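## Task

Move the carton marked H72 off the bench and set it down on the counter. Every other carton on the bench has to finish exactly where and how it was. The robot must not tip over or finish leaning, or the task fails. The carton has to stay on the counter without the robot supporting it.

## Robot and tools

ROBOT. A Hello Robot Stretch 3 with one arm: a two-wheel drive base (0.33 m long, 0.34 m wide), a lift that slides on a mast, and a telescoping arm pointing out of the robot's RIGHT side, ending in a wrist (yaw, pitch, roll) and a two-finger gripper. The base cannot go sideways, so to move the gripper forward or back you drive the base. Turning in place pivots about the point midway between the drive wheels, 0.05 m behind the front edge; with arm retracted and wrist folded the swept circle has radius 0.28 m, and an unfolded level gripper reaches outside it.

FRAMES. Base frame: origin on the floor between the drive wheels, x forward, y left, z up. hand_pose is reported in it, located where the closed fingertips meet; with all wrist joints at zero its x axis is up, y points back along the arm toward the mast, z toward the rear. Odometry frame = base frame at scene start; heading is positive leftward, -3.142 to 3.142.

execute_actions. Argument "actions": a list holding exactly one action (or empty, which just reports state and images). An action may contain "base", "joints", or both, plus optional "contact_limits"; the parts start together. "base" holds exactly one of: {"translate_m": d}, a relative drive in metres from the base's last reported position, forward positive, range -1 to 1; or {"rotate_rad": d}, a relative turn in place, left (counter-clockwise seen from above) positive, range -3.2 to 3.2. "joints" holds absolute targets keyed by name: lift_m 0 to 1.1 (arm height on mast); arm_m 0 to 0.52 (extension); wrist_yaw_rad -1.345 to 4.42 (0 = along the arm, positive swings toward the front, 3.0 = folded over base); wrist_pitch_rad -1.57 to 0.451 (0 level, negative tips fingertips down); wrist_roll_rad -2.911 to 2.911 (0 = fingers side by side, level); gripper_m -0.089 to 0.179 (larger = wider; real fingertip gap is about 0.007 m less when nearly shut and 0.025 m less when fully open, zero below 0.007); head_pan_rad -3.953 to 1.73 (0 forward, positive left, -1.57 looks along the arm); head_tilt_rad -1.53 to 0.419 (negative down). Tolerances for done: lift and arm ±0.004, yaw and roll ±0.02, pitch ±0.05, gripper ±0.004, head ±0.02. Omitted joints or base may still be driving toward earlier targets without this showing in the status. Unknown keys or out-of-range numbers reject the whole call and nothing moves. No single action runs beyond 15 s. "contact_limits" accepts only arm_m: a motor_effort percentage (1 to 100) at which the arm motion halts with contact_stop (negative sense when retracting); smaller is gentler but too small halts immediately; it also caps holding force until the next action. "cameras": list of head_camera, nav_camera, wrist_camera or all; omitted/null/all gives every camera, [] none.

wait: {"seconds": 0 to 10}; commands nothing and returns the same report. zoom_image: {"camera", "region": [x0, y0, x1, y1]} in pixels from the top-left of that camera's latest full image, at most 504 by 504. finished_scene: {"scene": current number}; ends the scene irreversibly once the last command has been held, and its result states success and gives the next task. Replying with no tool call ends everything. If a result reports a stop, later motion, wait and finished_scene calls in that same reply are skipped.

RESULT LINES. base_status / joint_status: done, off_target (resting away from target, may still push), contact_stop, time_out, torque_fault (after the last three the target is dropped). on_its_own covers what the call didn't command; "held at" is the held target, not the actual position. lidar_m: 12 distances in metres, 30-degree sectors starting straight ahead and going counter-clockwise (4th left, 7th behind, 10th right), "-" = nothing; plane is 0.17 m above the floor, so tabletops are invisible, legs visible; range 0.15 to 12; robot parts can block sectors 5, 6, 9, 10. wrist_depth_mm (45 to 1000) and head_depth_mm (280 to 4000, image sideways): 7x7 median depths from top left. base_tilt in degrees, forward/right positive, with a fixed bias up to about 4. motor_effort: percent of maximum, positive toward larger joint values, bracket = peak during last action; readings carry sizeable fixed and random error. turned_by_wheels and turned_by_imu: turn since last report. Odometry counts wheel slip as travel.

STOPS AND CONTACT. Arm and lift halt and go slack on a firm push; a slack lift may sag under load or keep pressing, and closing fingers on a surface lifts it. Base, wrist and head have no contact stop and keep pushing; a strained wrist servo can cut out for 10 s (torque_fault).

GRIPPING. Command gripper_m below the object's width to grasp; lower squeezes harder but a stall guard may weaken it. Release by commanding at least 0.02 above the touch value. Neither the reading nor done proves a grasp; check images or depth.

SAFETY. Fold or unfold the wrist (yaw to 3.0) only with lift_m 0.32 to 0.95, pitch -0.4, roll near 0; when folded lift may go down to 0.25. Yaw below -0.4 needs pitch -0.5 or lower. Fast base (0.30 m/s, 1.9 rad/s) only with lift below 0.30, arm below 0.03, yaw above 2.54; otherwise 0.10 m/s, 0.63 rad/s. Pushing something rigid with the gripper above roughly 0.45 m, repeating a push after a contact_stop, driving while holding or hooking something fixed, or snagging furniture (especially reversing) can tip the robot; reverse the last move in small steps, pull the gripper free, and lower lift_m to about 0.2 if it stays tilted. Avoid drops, slips, slams, hard hits and knocking other cartons. Loose objects may occasionally get a brief shove.

CAMERAS. head_camera (896x504) and nav_camera (672x504, fisheye) ride on the head; wrist_camera (644x364) rides on the gripper. Calibration lines give K and T_world_to_cam mapping the base frame to each camera; expect small per-scene errors, larger for the wrist camera.

Each tool is called as a command line: name --argument value for each argument, lists and objects as JSON in quotes; but a table of rows of numbers goes row by row, as --pt "numbers of a row", without its own name.

## Session

execute_actions --actions '[]'

Scene clock: 0.00 s.
base_odometry: x=+0.000 y=+0.000 heading=+0.000 (m, m, rad; odometry frame)
turned_by_wheels: +0.000 (rad since the last result)
turned_by_imu: +0.000 (rad since the last result)
base_tilt: forward=+0.3 right=-1.5 (deg)
lidar_m: 2.58 0.91 0.67 0.65 0.67 1.63 1.49 1.58 1.42 1.33 0.85 1.11
head_depth_mm: 1929 2826 2821 2836 2865 2876 2050 / 1928 2841 2854 2884 2892 2879 2074 / 1912 2858 2847 2873 2901 2903 2092 / 1806 2876 2877 2913 2904 2935 2099 / 1796 2873 2899 2898 2938 2877 2113 / 1857 2858 2883 2889 2869 2890 2140 / 1848 2792 2887 2887 2897 2916 2153
base_status: not commanded
joint_positions: lift_m=+0.514 arm_m=+0.001 wrist_yaw_rad=+2.907 wrist_pitch_rad=-0.387 wrist_roll_rad=-0.011 gripper_m=+0.037 head_pan_rad=-0.013 head_tilt_rad=-0.008
joint_status: not commanded
motor_effort: left_wheel=+0 right_wheel=-1 lift_m=+41 arm_m=+0 wrist_yaw_rad=+0 wrist_pitch_rad=+6 wrist_roll_rad=+0 gripper_m=+0 head_pan_rad=+2 head_tilt_rad=+3 (%)
hand_pose: x=+0.0317 y=+0.0761 z=+0.5341 quat_wxyz=(+0.216, +0.701, +0.055, +0.677) (m; base frame)
wrist_depth_mm: - - - - - - - / - - - - - - - / - 992 968 - 987 - - / - - 787 848 942 - - / 999 - 847 911 980 988 974 / 819 799 - 815 812 805 810 / 698 696 689 702 691 693 697
pictures: head_camera (sideways: a quarter turn clockwise sets it upright), nav_camera (sideways: a quarter turn counterclockwise sets it upright), wrist_camera
Images, in order (width x height): head_camera 896x504, nav_camera 672x504, wrist_camera 644x364.

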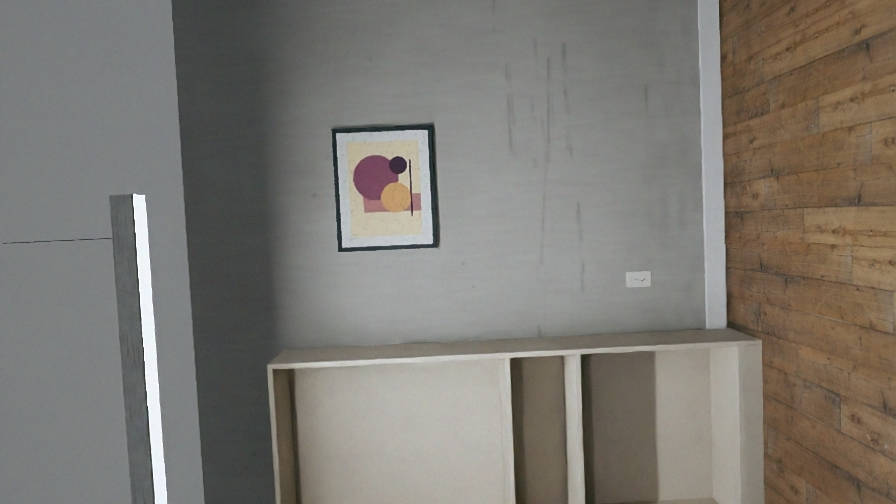

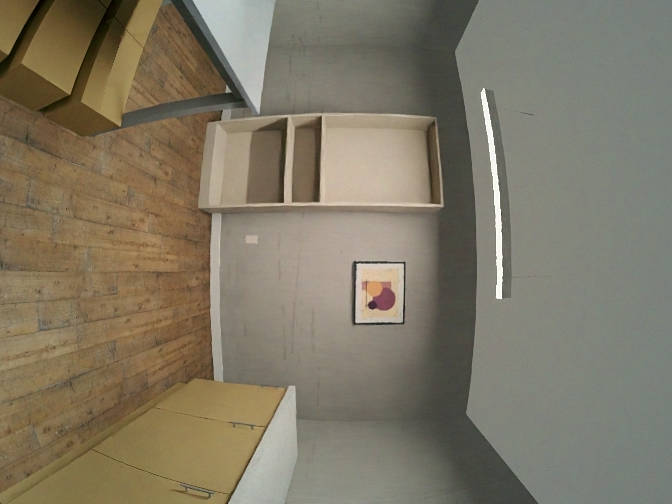

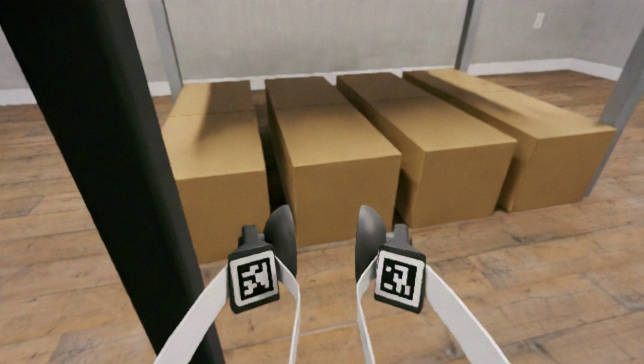

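Bench on the left, counter to the right-front.

execute_actions --actions '[{"joints":{"head_pan_rad":1.57,"head_tilt_rad":-0.5}}]' --cameras '["head_camera","nav_camera"]'

Scene clock: 4.57 s.
base_odometry: x=+0.000 y=+0.000 heading=+0.000 (m, m, rad; odometry frame)
turned_by_wheels: +0.000 (rad since the last result)
turned_by_imu: +0.001 (rad since the last result)
base_tilt: forward=+0.3 right=-1.5 (deg)
lidar_m: 2.59 0.91 0.67 0.65 0.67 1.62 1.49 1.57 1.42 1.34 0.86 1.11
head_depth_mm: 2010 2173 1119 765 1570 1206 1072 / 2026 2227 1133 777 1542 1209 1081 / 2023 2187 1150 788 1618 1307 1182 / 2016 2236 1152 802 1522 1229 1093 / 2033 2232 1167 813 1657 1244 1098 / 2048 2233 2369 825 1880 1011 1137 / 2043 2251 2500 836 840 - -
base_status: not commanded
joint_positions: lift_m=+0.514 arm_m=+0.001 wrist_yaw_rad=+2.907 wrist_pitch_rad=-0.387 wrist_roll_rad=-0.011 gripper_m=+0.037 head_pan_rad=+1.563 head_tilt_rad=-0.494
joint_status: all done
motor_effort: left_wheel=+1(0) right_wheel=-1(1) lift_m=+41(41) arm_m=+0(0) wrist_yaw_rad=+0(0) wrist_pitch_rad=+6(6) wrist_roll_rad=+0(0) gripper_m=+0(0) head_pan_rad=+2(35) head_tilt_rad=-5(43) (%)
hand_pose: x=+0.0317 y=+0.0761 z=+0.5341 quat_wxyz=(+0.216, +0.701, +0.055, +0.677) (m; base frame)
wrist_depth_mm: - - - - - - - / - - - - - - - / - 990 980 998 991 988 - / - - 790 845 919 - - / 995 - 838 914 990 973 981 / 825 806 - 815 825 813 822 / 705 695 693 699 699 688 704
pictures: head_camera (sideways: a quarter turn clockwise sets it upright), nav_camera (sideways: a quarter turn counterclockwise sets it upright)
camera_calibration (this result's frames):
head_camera: T_world_to_cam=[[-0.0548559, -0.507597, -0.859847, 1.14396], [-0.998165, 0.00575813, 0.060281, -0.0639035], [-0.0256473, 0.861576, -0.506981, 0.620979], [0, 0, 0, 1]] pos_world=[0.0148932, 0.0460182, 1.30231]
nav_camera: T_world_to_cam=[[-0.0149538, 0.506493, 0.862114, -1.0838], [0.998995, 0.0440058, -0.00852538, 0.0568018], [-0.042256, 0.86112, -0.506642, 0.614668], [0, 0, 0, 1]] pos_world=[-0.0469782, 0.0171358, 1.24626]
Images, in order (width x height): head_camera 896x504, nav_camera 672x504.

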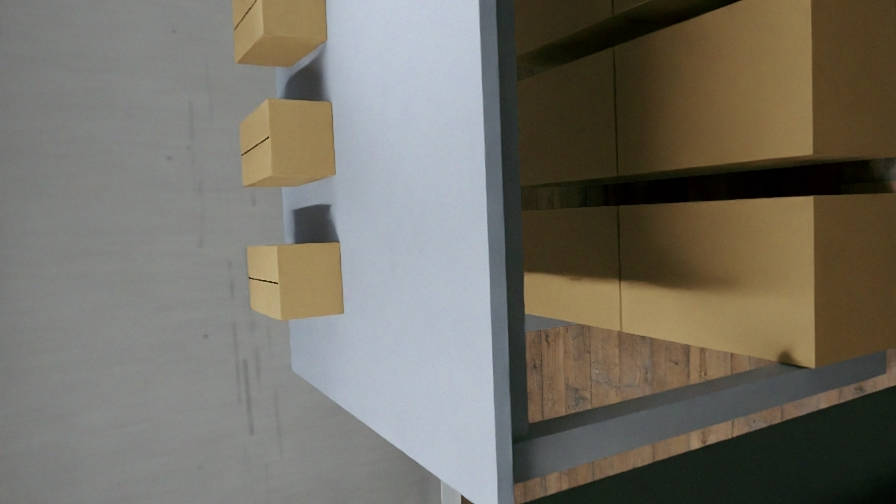

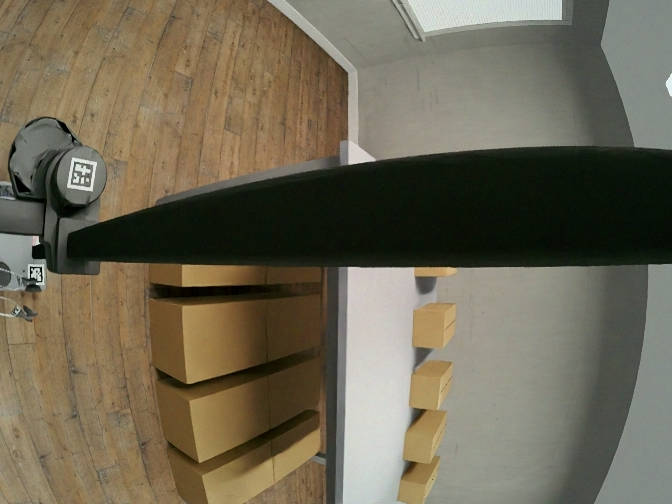

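execute_actions --actions '[{"joints":{"lift_m":0.26,"head_pan_rad":0,"head_tilt_rad":-0.5},"base":{"translate_m":-0.8}}]' --cameras '[]'

execute_actions --actions '[{"base":{"rotate_rad":1.571}}]' --cameras '["nav_camera"]'

execute_actions --actions '[{"base":{"translate_m":1.0}}]' --cameras '["nav_camera"]'

Scene clock: 26.17 s.
base_odometry: x=-0.800 y=+0.000 heading=+0.000 (m, m, rad; odometry frame)
turned_by_wheels: +0.000 (rad since the last result)
turned_by_imu: +0.003 (rad since the last result)
base_tilt: forward=+0.3 right=-1.5 (deg)
lidar_m: 3.37 0.92 0.82 2.37 1.55 0.95 0.70 0.87 1.40 1.34 1.43 1.38
head_depth_mm: 3130 3300 2761 2525 1918 1514 1251 / 3117 3416 3715 2672 1956 1524 1263 / 3143 3453 3728 2701 1968 1546 1274 / 3206 3466 3763 2749 1987 1559 1281 / 3121 3419 3699 2791 2007 1574 1291 / 3148 3446 3732 2537 1977 1583 1297 / 3140 3374 1952 2857 1690 1496 1302
base_status: done
joint_positions: lift_m=+0.260 arm_m=+0.001 wrist_yaw_rad=+2.907 wrist_pitch_rad=-0.388 wrist_roll_rad=-0.011 gripper_m=+0.037 head_pan_rad=+0.007 head_tilt_rad=-0.495
joint_status: all done
motor_effort: left_wheel=+0(5) right_wheel=+0(9) lift_m=+32(32) arm_m=+0(0) wrist_yaw_rad=+0(0) wrist_pitch_rad=+6(6) wrist_roll_rad=+0(0) gripper_m=+0(0) head_pan_rad=-3(33) head_tilt_rad=-4(8) (%)
hand_pose: x=+0.0317 y=+0.0760 z=+0.2798 quat_wxyz=(+0.216, +0.701, +0.056, +0.677) (m; base frame)
wrist_depth_mm: - - - - - - - / - - - - - 819 887 / - - - - 908 906 959 / 765 - 755 762 759 757 760 / 596 - 625 596 624 600 598 / 499 490 - 491 494 495 498 / 437 - - 422 424 420 422
pictures: none
No camera images: the call's "cameras" was empty. Leave "cameras" out to get every camera's image.

Scene clock: 28.33 s.
base_odometry: x=-0.800 y=+0.000 heading=+1.571 (m, m, rad; odometry frame)
turned_by_wheels: +1.571 (rad since the last result)
turned_by_imu: +1.560 (rad since the last result)
base_tilt: forward=+0.3 right=-1.4 (deg)
lidar_m: 2.38 1.58 0.95 0.70 0.87 1.40 1.34 1.41 1.38 2.83 0.94 0.82
head_depth_mm: 2014 2214 2342 2372 1780 1521 1254 / 2018 2215 2451 2622 1946 1534 1258 / 2020 2223 2452 2613 1965 1548 1273 / 2029 2229 2439 2608 1991 1556 1280 / 2039 2229 2471 2621 2014 1575 1291 / 2026 2242 2471 2677 2024 1588 1295 / 2036 2248 2475 2631 2058 1597 1309
base_status: done
joint_positions: lift_m=+0.260 arm_m=+0.001 wrist_yaw_rad=+2.907 wrist_pitch_rad=-0.388 wrist_roll_rad=-0.011 gripper_m=+0.037 head_pan_rad=+0.007 head_tilt_rad=-0.495
joint_status: not commanded
motor_effort: left_wheel=-1(5) right_wheel=+2(12) lift_m=+32(33) arm_m=+0(0) wrist_yaw_rad=+0(0) wrist_pitch_rad=+6(6) wrist_roll_rad=+0(0) gripper_m=+0(0) head_pan_rad=-2(3) head_tilt_rad=-4(5) (%)
hand_pose: x=+0.0317 y=+0.0760 z=+0.2798 quat_wxyz=(+0.216, +0.701, +0.056, +0.677) (m; base frame)
wrist_depth_mm: - 925 954 - 992 - - / 826 - - - - - - / 778 834 822 858 891 - - / 692 - 757 757 762 765 764 / 603 - 620 593 626 604 600 / 497 486 - 492 493 493 492 / 438 - - 422 418 421 421
pictures: nav_camera (sideways: a quarter turn counterclockwise sets it upright)
camera_calibration (this result's frames):
nav_camera: T_world_to_cam=[[0.507264, 0.0225484, 0.861495, -1.08618], [0.0589587, -0.998223, -0.0085889, 0.0626187], [0.859771, 0.0551495, -0.507693, 0.610532], [0, 0, 0, 1]] pos_world=[0.0223707, 0.0533286, 1.24624]
Images, in order (width x height): nav_camera 672x504.

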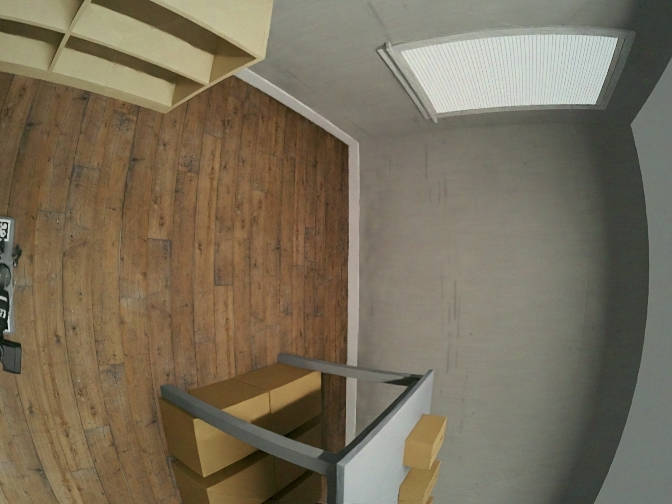

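Scene clock: 33.27 s.
base_odometry: x=-0.800 y=+1.000 heading=+1.571 (m, m, rad; odometry frame)
turned_by_wheels: +0.000 (rad since the last result)
turned_by_imu: -0.002 (rad since the last result)
base_tilt: forward=+0.3 right=-1.5 (deg)
lidar_m: 1.39 1.44 1.17 1.12 1.12 1.17 2.33 2.09 0.53 0.51 0.53 0.68
head_depth_mm: 1151 1261 1391 1557 1733 1518 1256 / 1152 1264 1392 1556 1739 1529 1267 / 1156 1270 1397 1558 1757 1544 1271 / 1156 1268 1400 1566 1771 1552 1280 / 1159 1269 1402 1559 1772 1562 1291 / 1163 1270 1407 1576 1782 1583 1299 / 1164 1273 1410 1577 1787 1593 1308
base_status: done
joint_positions: lift_m=+0.260 arm_m=+0.001 wrist_yaw_rad=+2.907 wrist_pitch_rad=-0.388 wrist_roll_rad=-0.011 gripper_m=+0.037 head_pan_rad=+0.007 head_tilt_rad=-0.495
joint_status: not commanded
motor_effort: left_wheel=-2(6) right_wheel=+1(10) lift_m=+33(33) arm_m=+0(0) wrist_yaw_rad=+0(0) wrist_pitch_rad=+6(6) wrist_roll_rad=+0(0) gripper_m=+0(1) head_pan_rad=-3(1) head_tilt_rad=-4(4) (%)
hand_pose: x=+0.0317 y=+0.0760 z=+0.2798 quat_wxyz=(+0.216, +0.701, +0.056, +0.677) (m; base frame)
wrist_depth_mm: - 985 - - - - - / 951 - - - - - - / 831 - - - - - - / 718 - 753 755 767 765 768 / 592 - 627 594 625 600 601 / 497 487 - 493 493 495 499 / 434 - - 424 420 420 423
pictures: nav_camera (sideways: a quarter turn counterclockwise sets it upright)
camera_calibration (this result's frames):
nav_camera: T_world_to_cam=[[0.507416, 0.0225436, 0.861406, -1.08607], [0.0589457, -0.998224, -0.00859803, 0.0626307], [0.859683, 0.055139, -0.507844, 0.610729], [0, 0, 0, 1]] pos_world=[0.0223615, 0.0533283, 1.24624]
Images, in order (width x height): nav_camera 672x504.

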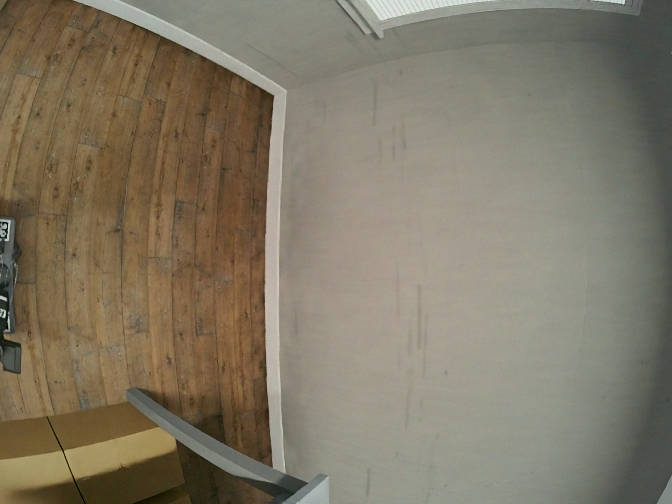

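execute_actions --actions '[{"base":{"translate_m":1.0},"joints":{"head_pan_rad":-1.2,"head_tilt_rad":-0.6}}]' --cameras '[]'

execute_actions --actions '[{"base":{"rotate_rad":-1.571}}]' --cameras '["nav_camera"]'

execute_actions --actions '[{"base":{"translate_m":0.8}}]' --cameras '["nav_camera","head_camera"]'

Scene clock: 51.37 s.
base_odometry: x=-0.800 y=+2.000 heading=+1.571 (m, m, rad; odometry frame)
turned_by_wheels: +0.000 (rad since the last result)
turned_by_imu: -0.001 (rad since the last result)
base_tilt: forward=+0.3 right=-1.5 (deg)
lidar_m: 0.40 0.42 0.56 1.14 1.18 1.52 2.62 0.64 0.62 1.62 0.59 0.42
head_depth_mm: 2930 3312 3165 2256 1728 1409 1189 / 1745 2065 2531 2248 1754 1420 1199 / 1180 1316 1487 1714 1708 1436 1204 / 888 963 1055 1162 1294 1361 1211 / 711 759 816 878 950 1037 1126 / 594 628 665 706 752 805 868 / 509 534 561 590 622 658 699
base_status: done
joint_positions: lift_m=+0.260 arm_m=+0.001 wrist_yaw_rad=+2.907 wrist_pitch_rad=-0.388 wrist_roll_rad=-0.011 gripper_m=+0.037 head_pan_rad=-1.193 head_tilt_rad=-0.593
joint_status: all done
motor_effort: left_wheel=-1(5) right_wheel=+1(10) lift_m=+33(34) arm_m=+0(0) wrist_yaw_rad=+0(0) wrist_pitch_rad=+7(6) wrist_roll_rad=+0(0) gripper_m=-1(1) head_pan_rad=-4(35) head_tilt_rad=-5(18) (%)
hand_pose: x=+0.0317 y=+0.0760 z=+0.2797 quat_wxyz=(+0.216, +0.701, +0.056, +0.677) (m; base frame)
wrist_depth_mm: - 981 - - 725 491 368 / 984 - - - 751 505 371 / 986 - - - 782 514 381 / 747 - 759 759 724 531 392 / 608 - 622 596 622 526 398 / 497 486 - 493 498 488 396 / 437 - - 423 421 423 399
pictures: none
No camera images: the call's "cameras" was empty. Leave "cameras" out to get every camera's image.

Scene clock: 53.53 s.
base_odometry: x=-0.800 y=+2.000 heading=+0.000 (m, m, rad; odometry frame)
turned_by_wheels: -1.571 (rad since the last result)
turned_by_imu: -1.560 (rad since the last result)
base_tilt: forward=+0.3 right=-1.5 (deg)
lidar_m: 1.55 0.57 0.42 0.41 0.42 0.58 1.14 1.18 1.52 3.30 0.62 0.63
head_depth_mm: 2808 3098 3169 2246 1736 1409 1192 / 2919 3255 3233 2283 1744 1421 1195 / 3030 3245 2927 2108 1762 1439 1206 / 3120 2862 1173 2331 1567 1445 1219 / 3265 2906 979 1783 1418 1252 1180 / 3430 3060 927 754 821 995 1173 / 3592 3210 832 720 1405 1189 1230
base_status: done
joint_positions: lift_m=+0.260 arm_m=+0.001 wrist_yaw_rad=+2.907 wrist_pitch_rad=-0.388 wrist_roll_rad=-0.011 gripper_m=+0.037 head_pan_rad=-1.193 head_tilt_rad=-0.593
joint_status: not commanded
motor_effort: left_wheel=+2(8) right_wheel=-3(9) lift_m=+34(34) arm_m=+0(0) wrist_yaw_rad=+0(0) wrist_pitch_rad=+6(6) wrist_roll_rad=+0(0) gripper_m=+0(0) head_pan_rad=-1(1) head_tilt_rad=-5(4) (%)
hand_pose: x=+0.0317 y=+0.0760 z=+0.2797 quat_wxyz=(+0.216, +0.701, +0.056, +0.677) (m; base frame)
wrist_depth_mm: - 377 392 418 446 479 515 / - 403 421 452 484 522 571 / 402 437 460 491 534 578 637 / 435 - 501 539 585 625 688 / 469 - 530 574 594 594 593 / 488 490 - 492 499 495 499 / 436 - - 421 421 423 422
pictures: nav_camera (sideways: a quarter turn counterclockwise sets it upright)
camera_calibration (this result's frames):
nav_camera: T_world_to_cam=[[0.235075, -0.540984, 0.807512, -1.01413], [-0.909458, -0.415571, -0.0136549, 0.07512], [0.342966, -0.731189, -0.589693, 0.720369], [0, 0, 0, 1]] pos_world=[0.0596537, 0.0093139, 1.24475]
Images, in order (width x height): nav_camera 672x504.

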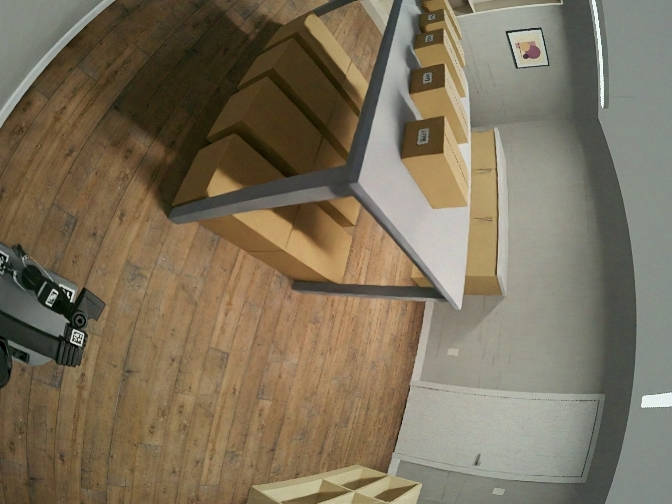

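Scene clock: 57.90 s.
base_odometry: x=+0.000 y=+2.000 heading=+0.000 (m, m, rad; odometry frame)
turned_by_wheels: +0.000 (rad since the last result)
turned_by_imu: -0.001 (rad since the last result)
base_tilt: forward=+0.3 right=-1.5 (deg)
lidar_m: 1.55 0.57 0.42 0.40 0.42 0.57 1.59 2.00 0.45 0.43 0.45 0.61
head_depth_mm: 2781 2630 763 621 536 1151 938 / 2870 2604 634 605 561 1155 1119 / 2955 2696 895 632 1259 1132 973 / 3103 2794 801 671 1321 1169 1012 / 3244 2916 688 678 1369 1181 1141 / 3434 3087 729 688 1447 1159 1168 / 3590 3793 797 728 1449 1231 1235
base_status: done
joint_positions: lift_m=+0.260 arm_m=+0.001 wrist_yaw_rad=+2.907 wrist_pitch_rad=-0.388 wrist_roll_rad=-0.011 gripper_m=+0.037 head_pan_rad=-1.193 head_tilt_rad=-0.593
joint_status: not commanded
motor_effort: left_wheel=+1(7) right_wheel=-3(7) lift_m=+33(33) arm_m=+0(0) wrist_yaw_rad=+0(0) wrist_pitch_rad=+6(7) wrist_roll_rad=+0(0) gripper_m=+0(0) head_pan_rad=-2(2) head_tilt_rad=-5(5) (%)
hand_pose: x=+0.0317 y=+0.0760 z=+0.2797 quat_wxyz=(+0.216, +0.701, +0.056, +0.677) (m; base frame)
wrist_depth_mm: - 374 391 418 442 476 512 / - 399 421 450 483 518 568 / 402 434 454 493 535 573 631 / 434 - 498 537 577 630 685 / 463 - 522 567 602 595 601 / 481 489 - 492 497 496 496 / 438 - - 425 421 426 421
pictures: head_camera (sideways: a quarter turn clockwise sets it upright), nav_camera (sideways: a quarter turn counterclockwise sets it upright)
camera_calibration (this result's frames):
head_camera: T_world_to_cam=[[-0.170723, 0.568052, -0.805091, 1.07327], [0.929216, 0.364598, 0.0602072, -0.0755566], [0.327735, -0.737825, -0.590088, 0.726949], [0, 0, 0, 1]] pos_world=[0.0151938, -0.0457661, 1.2976]
nav_camera: T_world_to_cam=[[0.235075, -0.540984, 0.807512, -1.01413], [-0.909458, -0.415571, -0.0136549, 0.07512], [0.342966, -0.731189, -0.589693, 0.72037], [0, 0, 0, 1]] pos_world=[0.0596537, 0.00931391, 1.24475]
Images, in order (width x height): head_camera 896x504, nav_camera 672x504.

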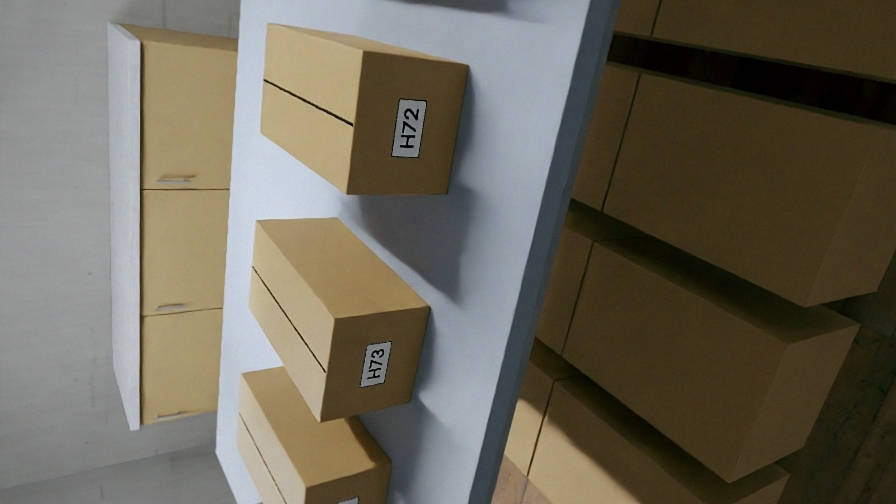

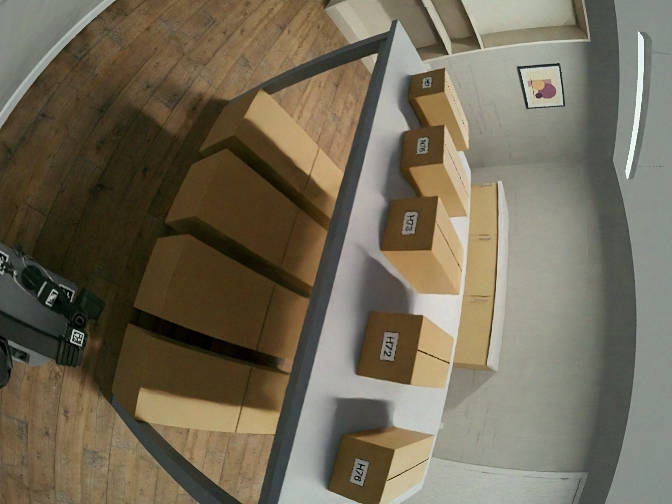

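execute_actions --actions '[{"joints":{"lift_m":0.94,"head_pan_rad":-1.57,"head_tilt_rad":-0.8},"base":{"translate_m":0.1}}]' --cameras '[]'

execute_actions --actions '[{"joints":{"wrist_yaw_rad":0,"gripper_m":0.179}}]' --cameras '[]'

execute_actions --actions '[{"joints":{"wrist_pitch_rad":0,"lift_m":0.87}}]'

Scene clock: 83.50 s.
base_odometry: x=+0.100 y=+2.000 heading=+0.000 (m, m, rad; odometry frame)
turned_by_wheels: +0.000 (rad since the last result)
turned_by_imu: +0.001 (rad since the last result)
base_tilt: forward=+0.3 right=-1.5 (deg)
lidar_m: 1.54 0.57 0.42 0.40 0.42 0.57 1.59 0.63 0.45 0.43 0.45 0.61
head_depth_mm: 2795 594 603 - - 1035 1105 / 2866 771 632 554 - - - / 2870 743 603 545 - - - / 2847 587 603 549 - 1050 1157 / 2352 697 617 570 - 1059 1136 / 2403 779 664 578 1244 1134 1143 / 2426 638 611 585 1221 1089 1147
base_status: done
joint_positions: lift_m=+0.940 arm_m=+0.001 wrist_yaw_rad=+2.907 wrist_pitch_rad=-0.388 wrist_roll_rad=-0.011 gripper_m=+0.037 head_pan_rad=-1.563 head_tilt_rad=-0.790
joint_status: all done
motor_effort: left_wheel=+2(10) right_wheel=-3(8) lift_m=+49(50) arm_m=-1(1) wrist_yaw_rad=+0(0) wrist_pitch_rad=+6(6) wrist_roll_rad=+0(0) gripper_m=+0(0) head_pan_rad=-2(21) head_tilt_rad=-8(32) (%)
hand_pose: x=+0.0317 y=+0.0759 z=+0.9592 quat_wxyz=(+0.217, +0.701, +0.056, +0.677) (m; base frame)
wrist_depth_mm: - 371 391 413 441 476 516 / - 401 420 450 484 523 559 / 399 435 454 489 532 578 635 / 433 - 496 537 583 638 712 / 471 - 538 605 658 729 811 / 520 553 - 675 755 847 960 / 576 612 703 774 864 - -
pictures: none
No camera images: the call's "cameras" was empty. Leave "cameras" out to get every camera's image.

Scene clock: 85.97 s.
base_odometry: x=+0.100 y=+2.000 heading=+0.000 (m, m, rad; odometry frame)
turned_by_wheels: +0.000 (rad since the last result)
turned_by_imu: +0.000 (rad since the last result)
base_tilt: forward=+0.3 right=-1.5 (deg)
lidar_m: 1.54 0.57 0.42 0.40 0.42 0.57 1.59 0.63 0.45 0.43 0.45 0.61
head_depth_mm: 2805 594 603 - - - 1087 / 2869 770 633 552 - - 1111 / 2895 743 602 - - - 1118 / 2837 588 603 566 1169 1065 1130 / 2360 698 619 573 1230 1071 1135 / 2407 779 665 578 1244 1133 1143 / 2403 637 611 585 1225 1086 1153
base_status: not commanded
joint_positions: lift_m=+0.940 arm_m=+0.001 wrist_yaw_rad=+0.002 wrist_pitch_rad=-0.388 wrist_roll_rad=-0.011 gripper_m=+0.179 head_pan_rad=-1.563 head_tilt_rad=-0.790
joint_status: all done
motor_effort: left_wheel=+1(2) right_wheel=-3(3) lift_m=+48(48) arm_m=-1(0) wrist_yaw_rad=-2(2) wrist_pitch_rad=+7(7) wrist_roll_rad=+0(0) gripper_m=+1(86) head_pan_rad=-1(2) head_tilt_rad=-7(7) (%)
hand_pose: x=-0.0211 y=-0.3739 z=+0.9592 quat_wxyz=(+0.698, +0.138, -0.689, -0.135) (m; base frame)
wrist_depth_mm: 371 486 - - - 392 - / 301 421 305 308 489 309 316 / 322 389 336 336 391 335 369 / 307 307 307 307 309 306 308 / 242 252 242 243 243 243 244 / 944 940 945 955 955 - 297 / 870 870 884 900 881 - -
pictures: none
No camera images: the call's "cameras" was empty. Leave "cameras" out to get every camera's image.

Scene clock: 87.43 s.
base_odometry: x=+0.100 y=+2.000 heading=+0.000 (m, m, rad; odometry frame)
turned_by_wheels: +0.000 (rad since the last result)
turned_by_imu: +0.000 (rad since the last result)
base_tilt: forward=+0.3 right=-1.5 (deg)
lidar_m: 1.55 0.57 0.42 0.40 0.42 0.57 1.59 0.63 0.45 0.43 0.45 0.61
head_depth_mm: 2791 594 603 1284 1249 - - / 2884 772 632 558 1224 - 1095 / 2872 741 603 545 - - 1106 / 2799 589 603 565 1192 1064 1131 / 2361 696 617 1333 1230 1072 1138 / 2390 778 663 578 1243 1133 1145 / 2419 636 610 586 1221 1087 1154
base_status: not commanded
joint_positions: lift_m=+0.870 arm_m=+0.001 wrist_yaw_rad=+0.002 wrist_pitch_rad=-0.023 wrist_roll_rad=-0.011 gripper_m=+0.179 head_pan_rad=-1.563 head_tilt_rad=-0.790
joint_status: all done
motor_effort: left_wheel=+2(2) right_wheel=-3(3) lift_m=+32(39) arm_m=-1(1) wrist_yaw_rad=-1(2) wrist_pitch_rad=+8(8) wrist_roll_rad=+0(0) gripper_m=+0(1) head_pan_rad=-2(3) head_tilt_rad=-7(7) (%)
hand_pose: x=-0.0210 y=-0.4015 z=+0.9790 quat_wxyz=(+0.711, +0.009, -0.703, -0.008) (m; base frame)
wrist_depth_mm: - - - - - - - / - - - - - - - / 534 487 - - - 445 - / 312 421 321 323 495 324 - / 317 376 330 330 377 333 343 / 275 257 257 257 257 257 275 / 197 199 198 198 199 199 197
pictures: head_camera (sideways: a quarter turn clockwise sets it upright), nav_camera (sideways: a quarter turn counterclockwise sets it upright), wrist_camera
camera_calibration (this result's frames):
head_camera: T_world_to_cam=[[0.0451955, 0.737271, -0.674084, 0.90121], [0.998267, -0.00787772, 0.058315, -0.0734992], [0.0376837, -0.675551, -0.73635, 0.918964], [0, 0, 0, 1]] pos_world=[-0.00198872, -0.0442078, 1.28846]
nav_camera: T_world_to_cam=[[0.0245941, -0.735813, 0.676738, -0.842406], [-0.998223, -0.0548338, -0.023343, 0.0882696], [0.0542842, -0.674961, -0.735854, 0.912246], [0, 0, 0, 1]] pos_world=[0.0593103, 0.000717846, 1.24343]
wrist_camera: T_world_to_cam=[[-0.999763, 0.0180782, 0.0121419, -0.0241752], [-0.00823123, 0.202493, -0.979249, 1.07157], [-0.0201617, -0.979117, -0.202296, -0.0334293], [0, 0, 0, 1]] pos_world=[-0.0160231, -0.249279, 1.04287]
Images, in order (width x height): head_camera 896x504, nav_camera 672x504, wrist_camera 644x364.

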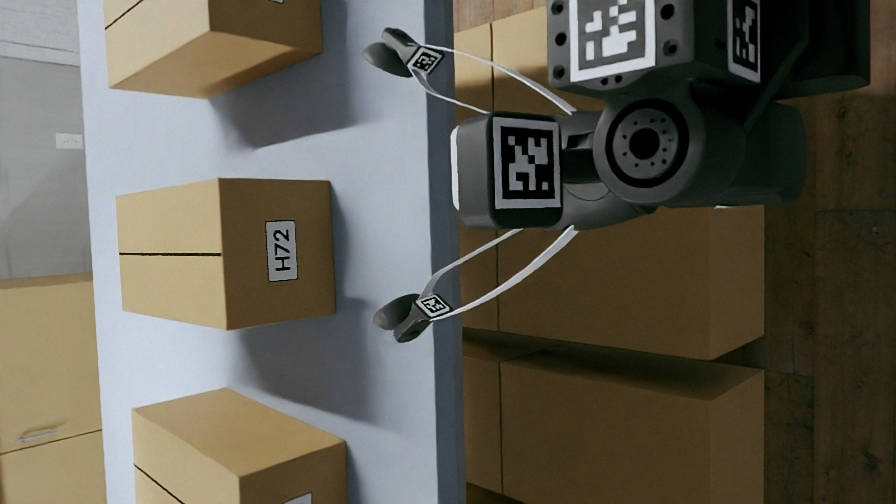

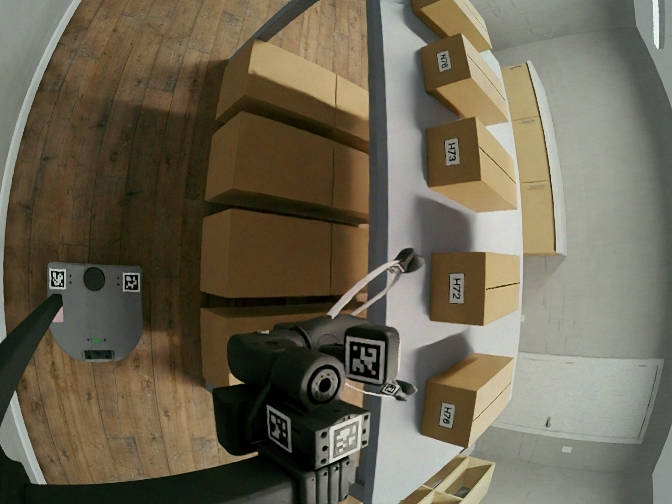

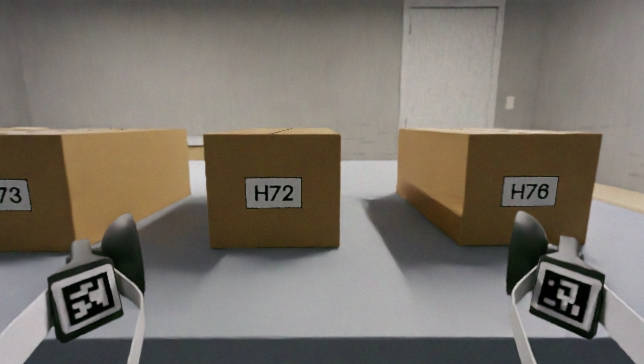

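execute_actions --actions '[{"joints":{"arm_m":0.1,"lift_m":0.86},"base":{"translate_m":0.05}}]' --cameras '["head_camera","wrist_camera"]'

Scene clock: 100.77 s.
base_odometry: x=+0.150 y=+2.000 heading=+0.000 (m, m, rad; odometry frame)
turned_by_wheels: +0.000 (rad since the last result)
turned_by_imu: +0.001 (rad since the last result)
base_tilt: forward=+0.3 right=-1.5 (deg)
lidar_m: 1.54 0.57 0.42 0.40 0.42 0.57 1.59 0.61 0.46 0.43 0.45 0.61
head_depth_mm: 2782 701 624 - - 1042 1108 / 2847 832 616 - - 1102 1116 / 2879 578 601 - - 1076 1123 / 2800 614 603 568 1192 1062 1131 / 2364 879 678 573 1266 1160 1135 / 2344 667 619 579 1208 1082 1144 / 2405 619 604 585 1220 1086 1146
base_status: done
joint_positions: lift_m=+0.860 arm_m=+0.100 wrist_yaw_rad=+0.001 wrist_pitch_rad=-0.022 wrist_roll_rad=-0.011 gripper_m=+0.179 head_pan_rad=-1.563 head_tilt_rad=-0.790
joint_status: all done
motor_effort: left_wheel=+1(5) right_wheel=-3(5) lift_m=+32(34) arm_m=+6(7) wrist_yaw_rad=+0(2) wrist_pitch_rad=+8(8) wrist_roll_rad=+0(0) gripper_m=-1(1) head_pan_rad=-3(2) head_tilt_rad=-8(7) (%)
hand_pose: x=-0.0212 y=-0.5002 z=+0.9692 quat_wxyz=(+0.711, +0.009, -0.703, -0.008) (m; base frame)
wrist_depth_mm: - - - - - - - / - - - - - - - / 262 384 - 216 - 388 250 / 238 332 222 220 223 335 228 / 238 319 228 227 230 335 235 / - 237 232 231 232 238 238 / 172 180 180 180 180 180 173
pictures: head_camera (sideways: a quarter turn clockwise sets it upright), wrist_camera
camera_calibration (this result's frames):
head_camera: T_world_to_cam=[[0.0452013, 0.737393, -0.67395, 0.901036], [0.998267, -0.00789744, 0.0583122, -0.0734956], [0.0376765, -0.675418, -0.736472, 0.919123], [0, 0, 0, 1]] pos_world=[-0.00198915, -0.0442053, 1.28845]
wrist_camera: T_world_to_cam=[[-0.999748, 0.0188729, 0.0121273, -0.0220604], [-0.00807142, 0.201775, -0.979399, 1.08174], [-0.020931, -0.97925, -0.201572, -0.132852], [0, 0, 0, 1]] pos_world=[-0.0161044, -0.347948, 1.03295]
Images, in order (width x height): head_camera 896x504, wrist_camera 644x364.

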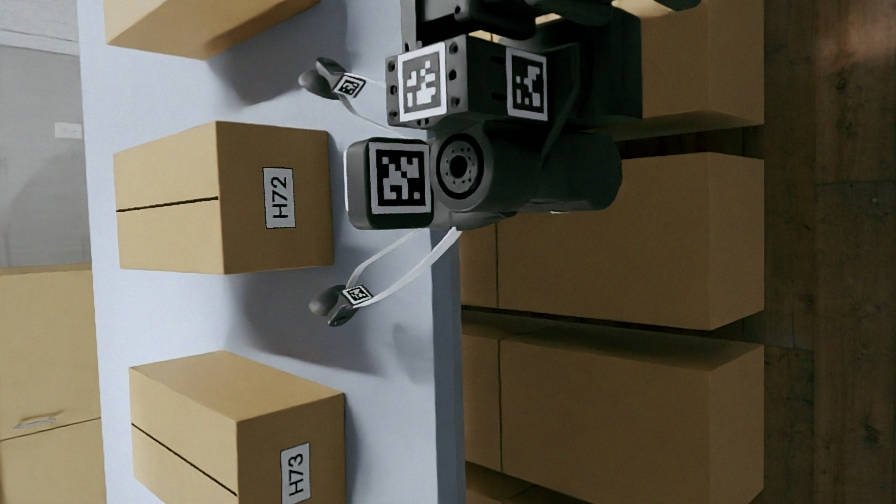

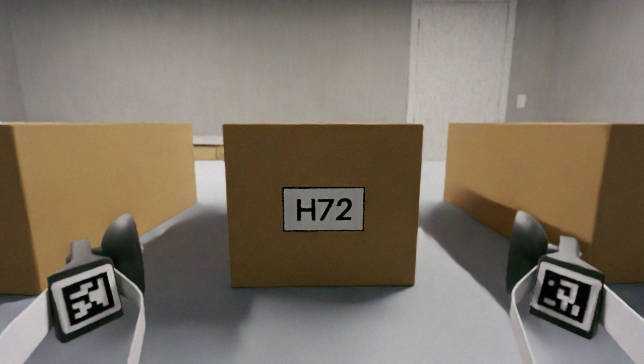

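execute_actions --actions '[{"joints":{"arm_m":0.24},"contact_limits":{"arm_m":15}}]' --cameras '["head_camera","wrist_camera"]'

Scene clock: 107.70 s.
base_odometry: x=+0.150 y=+2.000 heading=+0.000 (m, m, rad; odometry frame)
turned_by_wheels: +0.000 (rad since the last result)
turned_by_imu: +0.001 (rad since the last result)
base_tilt: forward=+0.3 right=-1.5 (deg)
lidar_m: 1.55 0.57 0.42 0.40 0.42 0.57 1.59 0.61 0.46 0.43 0.45 0.61
head_depth_mm: 2824 702 - 1283 1161 1039 1105 / 2868 837 - 1310 1201 1101 1115 / 2868 592 - 1351 1212 1076 1125 / 2808 615 620 566 1195 1063 1133 / 2348 880 655 572 1268 1156 1136 / 2349 668 618 579 1209 1077 1144 / 2410 618 603 585 1221 1088 1150
base_status: not commanded
joint_positions: lift_m=+0.860 arm_m=+0.240 wrist_yaw_rad=+0.001 wrist_pitch_rad=-0.022 wrist_roll_rad=-0.011 gripper_m=+0.179 head_pan_rad=-1.563 head_tilt_rad=-0.790
joint_status: all done
motor_effort: left_wheel=+2(1) right_wheel=-3(3) lift_m=+33(32) arm_m=+6(7) wrist_yaw_rad=+0(1) wrist_pitch_rad=+8(8) wrist_roll_rad=+0(0) gripper_m=-2(0) head_pan_rad=-3(3) head_tilt_rad=-8(7) (%)
contact_limits: arm_m 15 (drawing in: default 28, maximum 47; extending or still: default 39, maximum 64)
hand_pose: x=-0.0213 y=-0.6402 z=+0.9692 quat_wxyz=(+0.711, +0.008, -0.703, -0.008) (m; base frame)
wrist_depth_mm: - - - - - - - / - - - - - - - / 256 270 104 105 106 273 246 / 231 107 106 107 107 109 224 / 232 109 109 110 111 112 223 / - 113 113 114 114 115 206 / 172 118 117 117 118 120 172
pictures: head_camera (sideways: a quarter turn clockwise sets it upright), wrist_camera
camera_calibration (this result's frames):
head_camera: T_world_to_cam=[[0.0452013, 0.737451, -0.673887, 0.900953], [0.998267, -0.00790293, 0.0583108, -0.0734938], [0.0376757, -0.675355, -0.73653, 0.919199], [0, 0, 0, 1]] pos_world=[-0.00198918, -0.0442041, 1.28844]
wrist_camera: T_world_to_cam=[[-0.999746, 0.0190029, 0.0121217, -0.0193628], [-0.00804596, 0.201482, -0.979459, 1.10994], [-0.0210549, -0.979308, -0.201278, -0.27025], [0, 0, 0, 1]] pos_world=[-0.0161174, -0.487923, 1.03298]
Images, in order (width x height): head_camera 896x504, wrist_camera 644x364.

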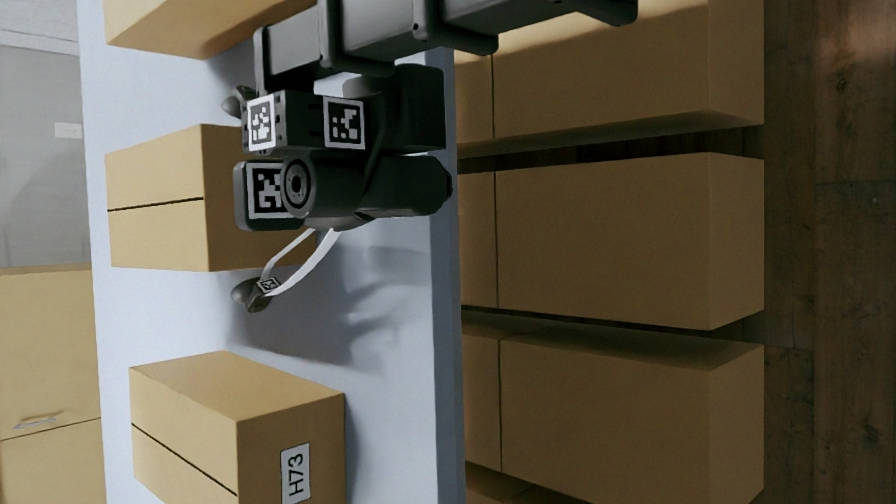

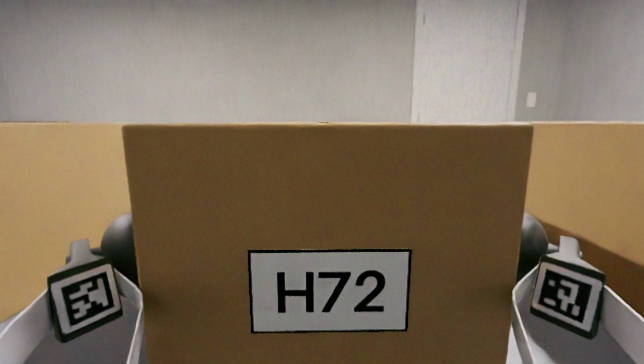

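execute_actions --actions '[{"joints":{"gripper_m":0.08}}]' --cameras '["wrist_camera"]'

execute_actions --actions '[{"joints":{"lift_m":0.93}}]' --cameras '["head_camera","wrist_camera"]'

Scene clock: 116.17 s.
base_odometry: x=+0.150 y=+2.000 heading=+0.000 (m, m, rad; odometry frame)
turned_by_wheels: +0.000 (rad since the last result)
turned_by_imu: +0.001 (rad since the last result)
base_tilt: forward=+0.3 right=-1.5 (deg)
lidar_m: 1.55 0.57 0.42 0.40 0.42 0.57 1.59 0.61 0.46 0.43 0.45 0.62
head_depth_mm: 2796 701 - 1283 1160 1039 1109 / 2870 839 - 1312 1203 1102 1114 / 2876 596 - 1346 1207 1079 1123 / 2796 612 624 566 1193 1061 1131 / 2352 880 656 573 1270 1154 1140 / 2357 668 618 579 1212 1081 1145 / 2401 618 604 585 1223 1088 1150
base_status: not commanded
joint_positions: lift_m=+0.860 arm_m=+0.240 wrist_yaw_rad=+0.001 wrist_pitch_rad=-0.022 wrist_roll_rad=-0.011 gripper_m=+0.081 head_pan_rad=-1.563 head_tilt_rad=-0.790
joint_status: all done
motor_effort: left_wheel=+2(1) right_wheel=-3(3) lift_m=+32(32) arm_m=+6(6) wrist_yaw_rad=-1(1) wrist_pitch_rad=+8(8) wrist_roll_rad=+0(0) gripper_m=-24(98) head_pan_rad=-2(3) head_tilt_rad=-7(7) (%)
hand_pose: x=-0.0213 y=-0.6402 z=+0.9692 quat_wxyz=(+0.711, +0.008, -0.703, -0.008) (m; base frame)
wrist_depth_mm: - - - - - - - / - - - - - - - / 256 304 116 117 117 290 245 / 232 270 118 119 119 121 223 / 232 271 122 122 123 125 224 / 222 - 126 126 127 127 215 / 175 172 130 131 131 164 179
pictures: wrist_camera
camera_calibration (this result's frames):
wrist_camera: T_world_to_cam=[[-0.999746, 0.0189996, 0.0121213, -0.0193635], [-0.00804626, 0.201483, -0.979459, 1.10994], [-0.0210516, -0.979308, -0.201278, -0.270258], [0, 0, 0, 1]] pos_world=[-0.0161171, -0.487931, 1.03298]
Images, in order (width x height): wrist_camera 644x364.

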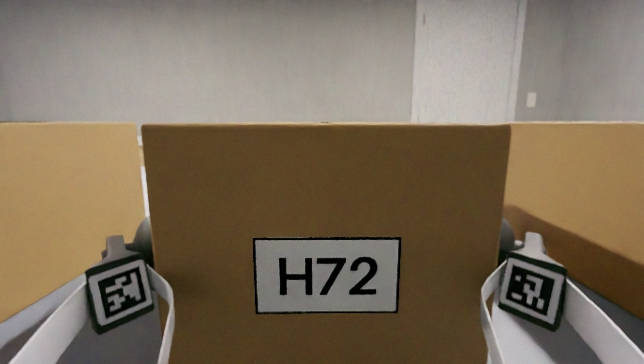

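Scene clock: 117.63 s.
base_odometry: x=+0.150 y=+2.000 heading=+0.000 (m, m, rad; odometry frame)
turned_by_wheels: +0.000 (rad since the last result)
turned_by_imu: +0.000 (rad since the last result)
base_tilt: forward=+0.3 right=-1.5 (deg)
lidar_m: 1.55 0.57 0.42 0.40 0.42 0.57 1.59 0.62 0.46 0.43 0.45 0.61
head_depth_mm: 2802 - 585 597 1165 1041 1108 / 2874 - - 597 1199 1102 1116 / 693 - - 561 1214 1079 1124 / 1147 567 646 566 1194 1062 1131 / 2360 878 654 572 1267 1153 1139 / 2345 669 618 578 1209 1081 1144 / 2407 618 605 584 1223 1087 1153
base_status: not commanded
joint_positions: lift_m=+0.930 arm_m=+0.240 wrist_yaw_rad=+0.001 wrist_pitch_rad=-0.035 wrist_roll_rad=-0.011 gripper_m=+0.087 head_pan_rad=-1.563 head_tilt_rad=-0.790
joint_status: all done
on_its_own: gripper_m is held at +0.086, not at your +0.080, by its stall guard, which is still easing
motor_effort: left_wheel=+1(2) right_wheel=-3(3) lift_m=+49(53) arm_m=+6(6) wrist_yaw_rad=-1(1) wrist_pitch_rad=+12(13) wrist_roll_rad=+0(0) gripper_m=-22(24) head_pan_rad=-1(3) head_tilt_rad=-7(7) (%)
hand_pose: x=-0.0213 y=-0.6398 z=+1.0355 quat_wxyz=(+0.711, +0.013, -0.703, -0.012) (m; base frame)
wrist_depth_mm: - - - - - - - / - - - - - - - / - - 120 120 121 - - / - 299 121 121 122 300 347 / 235 270 124 124 124 126 234 / 227 - 126 126 127 127 215 / 244 265 128 129 129 254 236
pictures: head_camera (sideways: a quarter turn clockwise sets it upright), wrist_camera
camera_calibration (this result's frames):
head_camera: T_world_to_cam=[[0.0452012, 0.737451, -0.673887, 0.900953], [0.998267, -0.00790282, 0.0583108, -0.0734938], [0.0376758, -0.675355, -0.73653, 0.919199], [0, 0, 0, 1]] pos_world=[-0.00198917, -0.0442041, 1.28844]
wrist_camera: T_world_to_cam=[[-0.999746, 0.0188492, 0.0123685, -0.0205271], [-0.00805537, 0.213747, -0.976856, 1.1799], [-0.0210566, -0.976707, -0.213541, -0.242192], [0, 0, 0, 1]] pos_world=[-0.0161171, -0.488364, 1.10113]
Images, in order (width x height): head_camera 896x504, wrist_camera 644x364.

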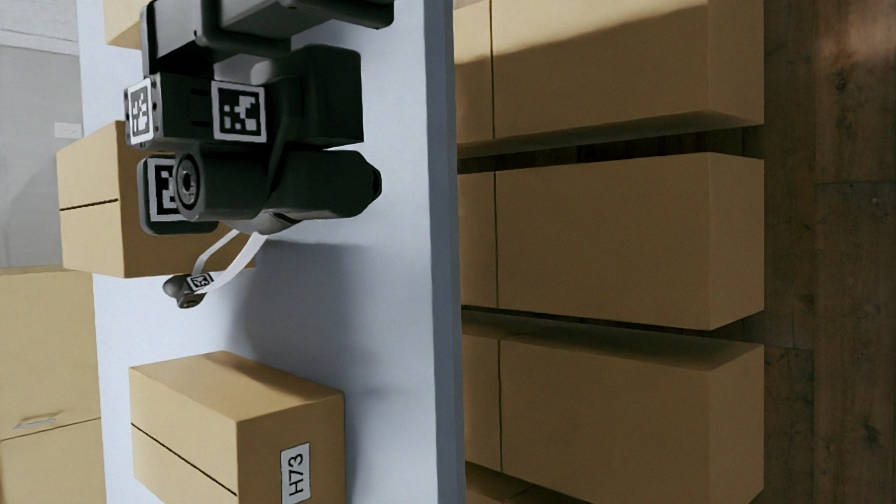

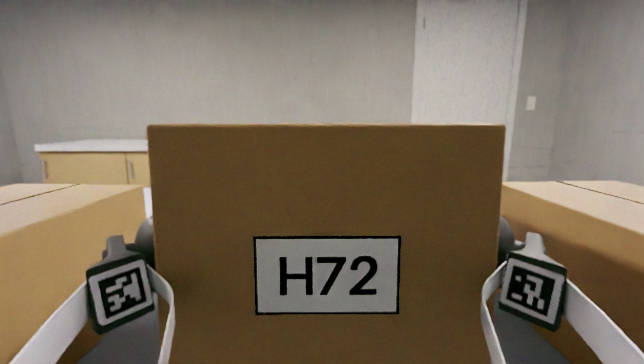

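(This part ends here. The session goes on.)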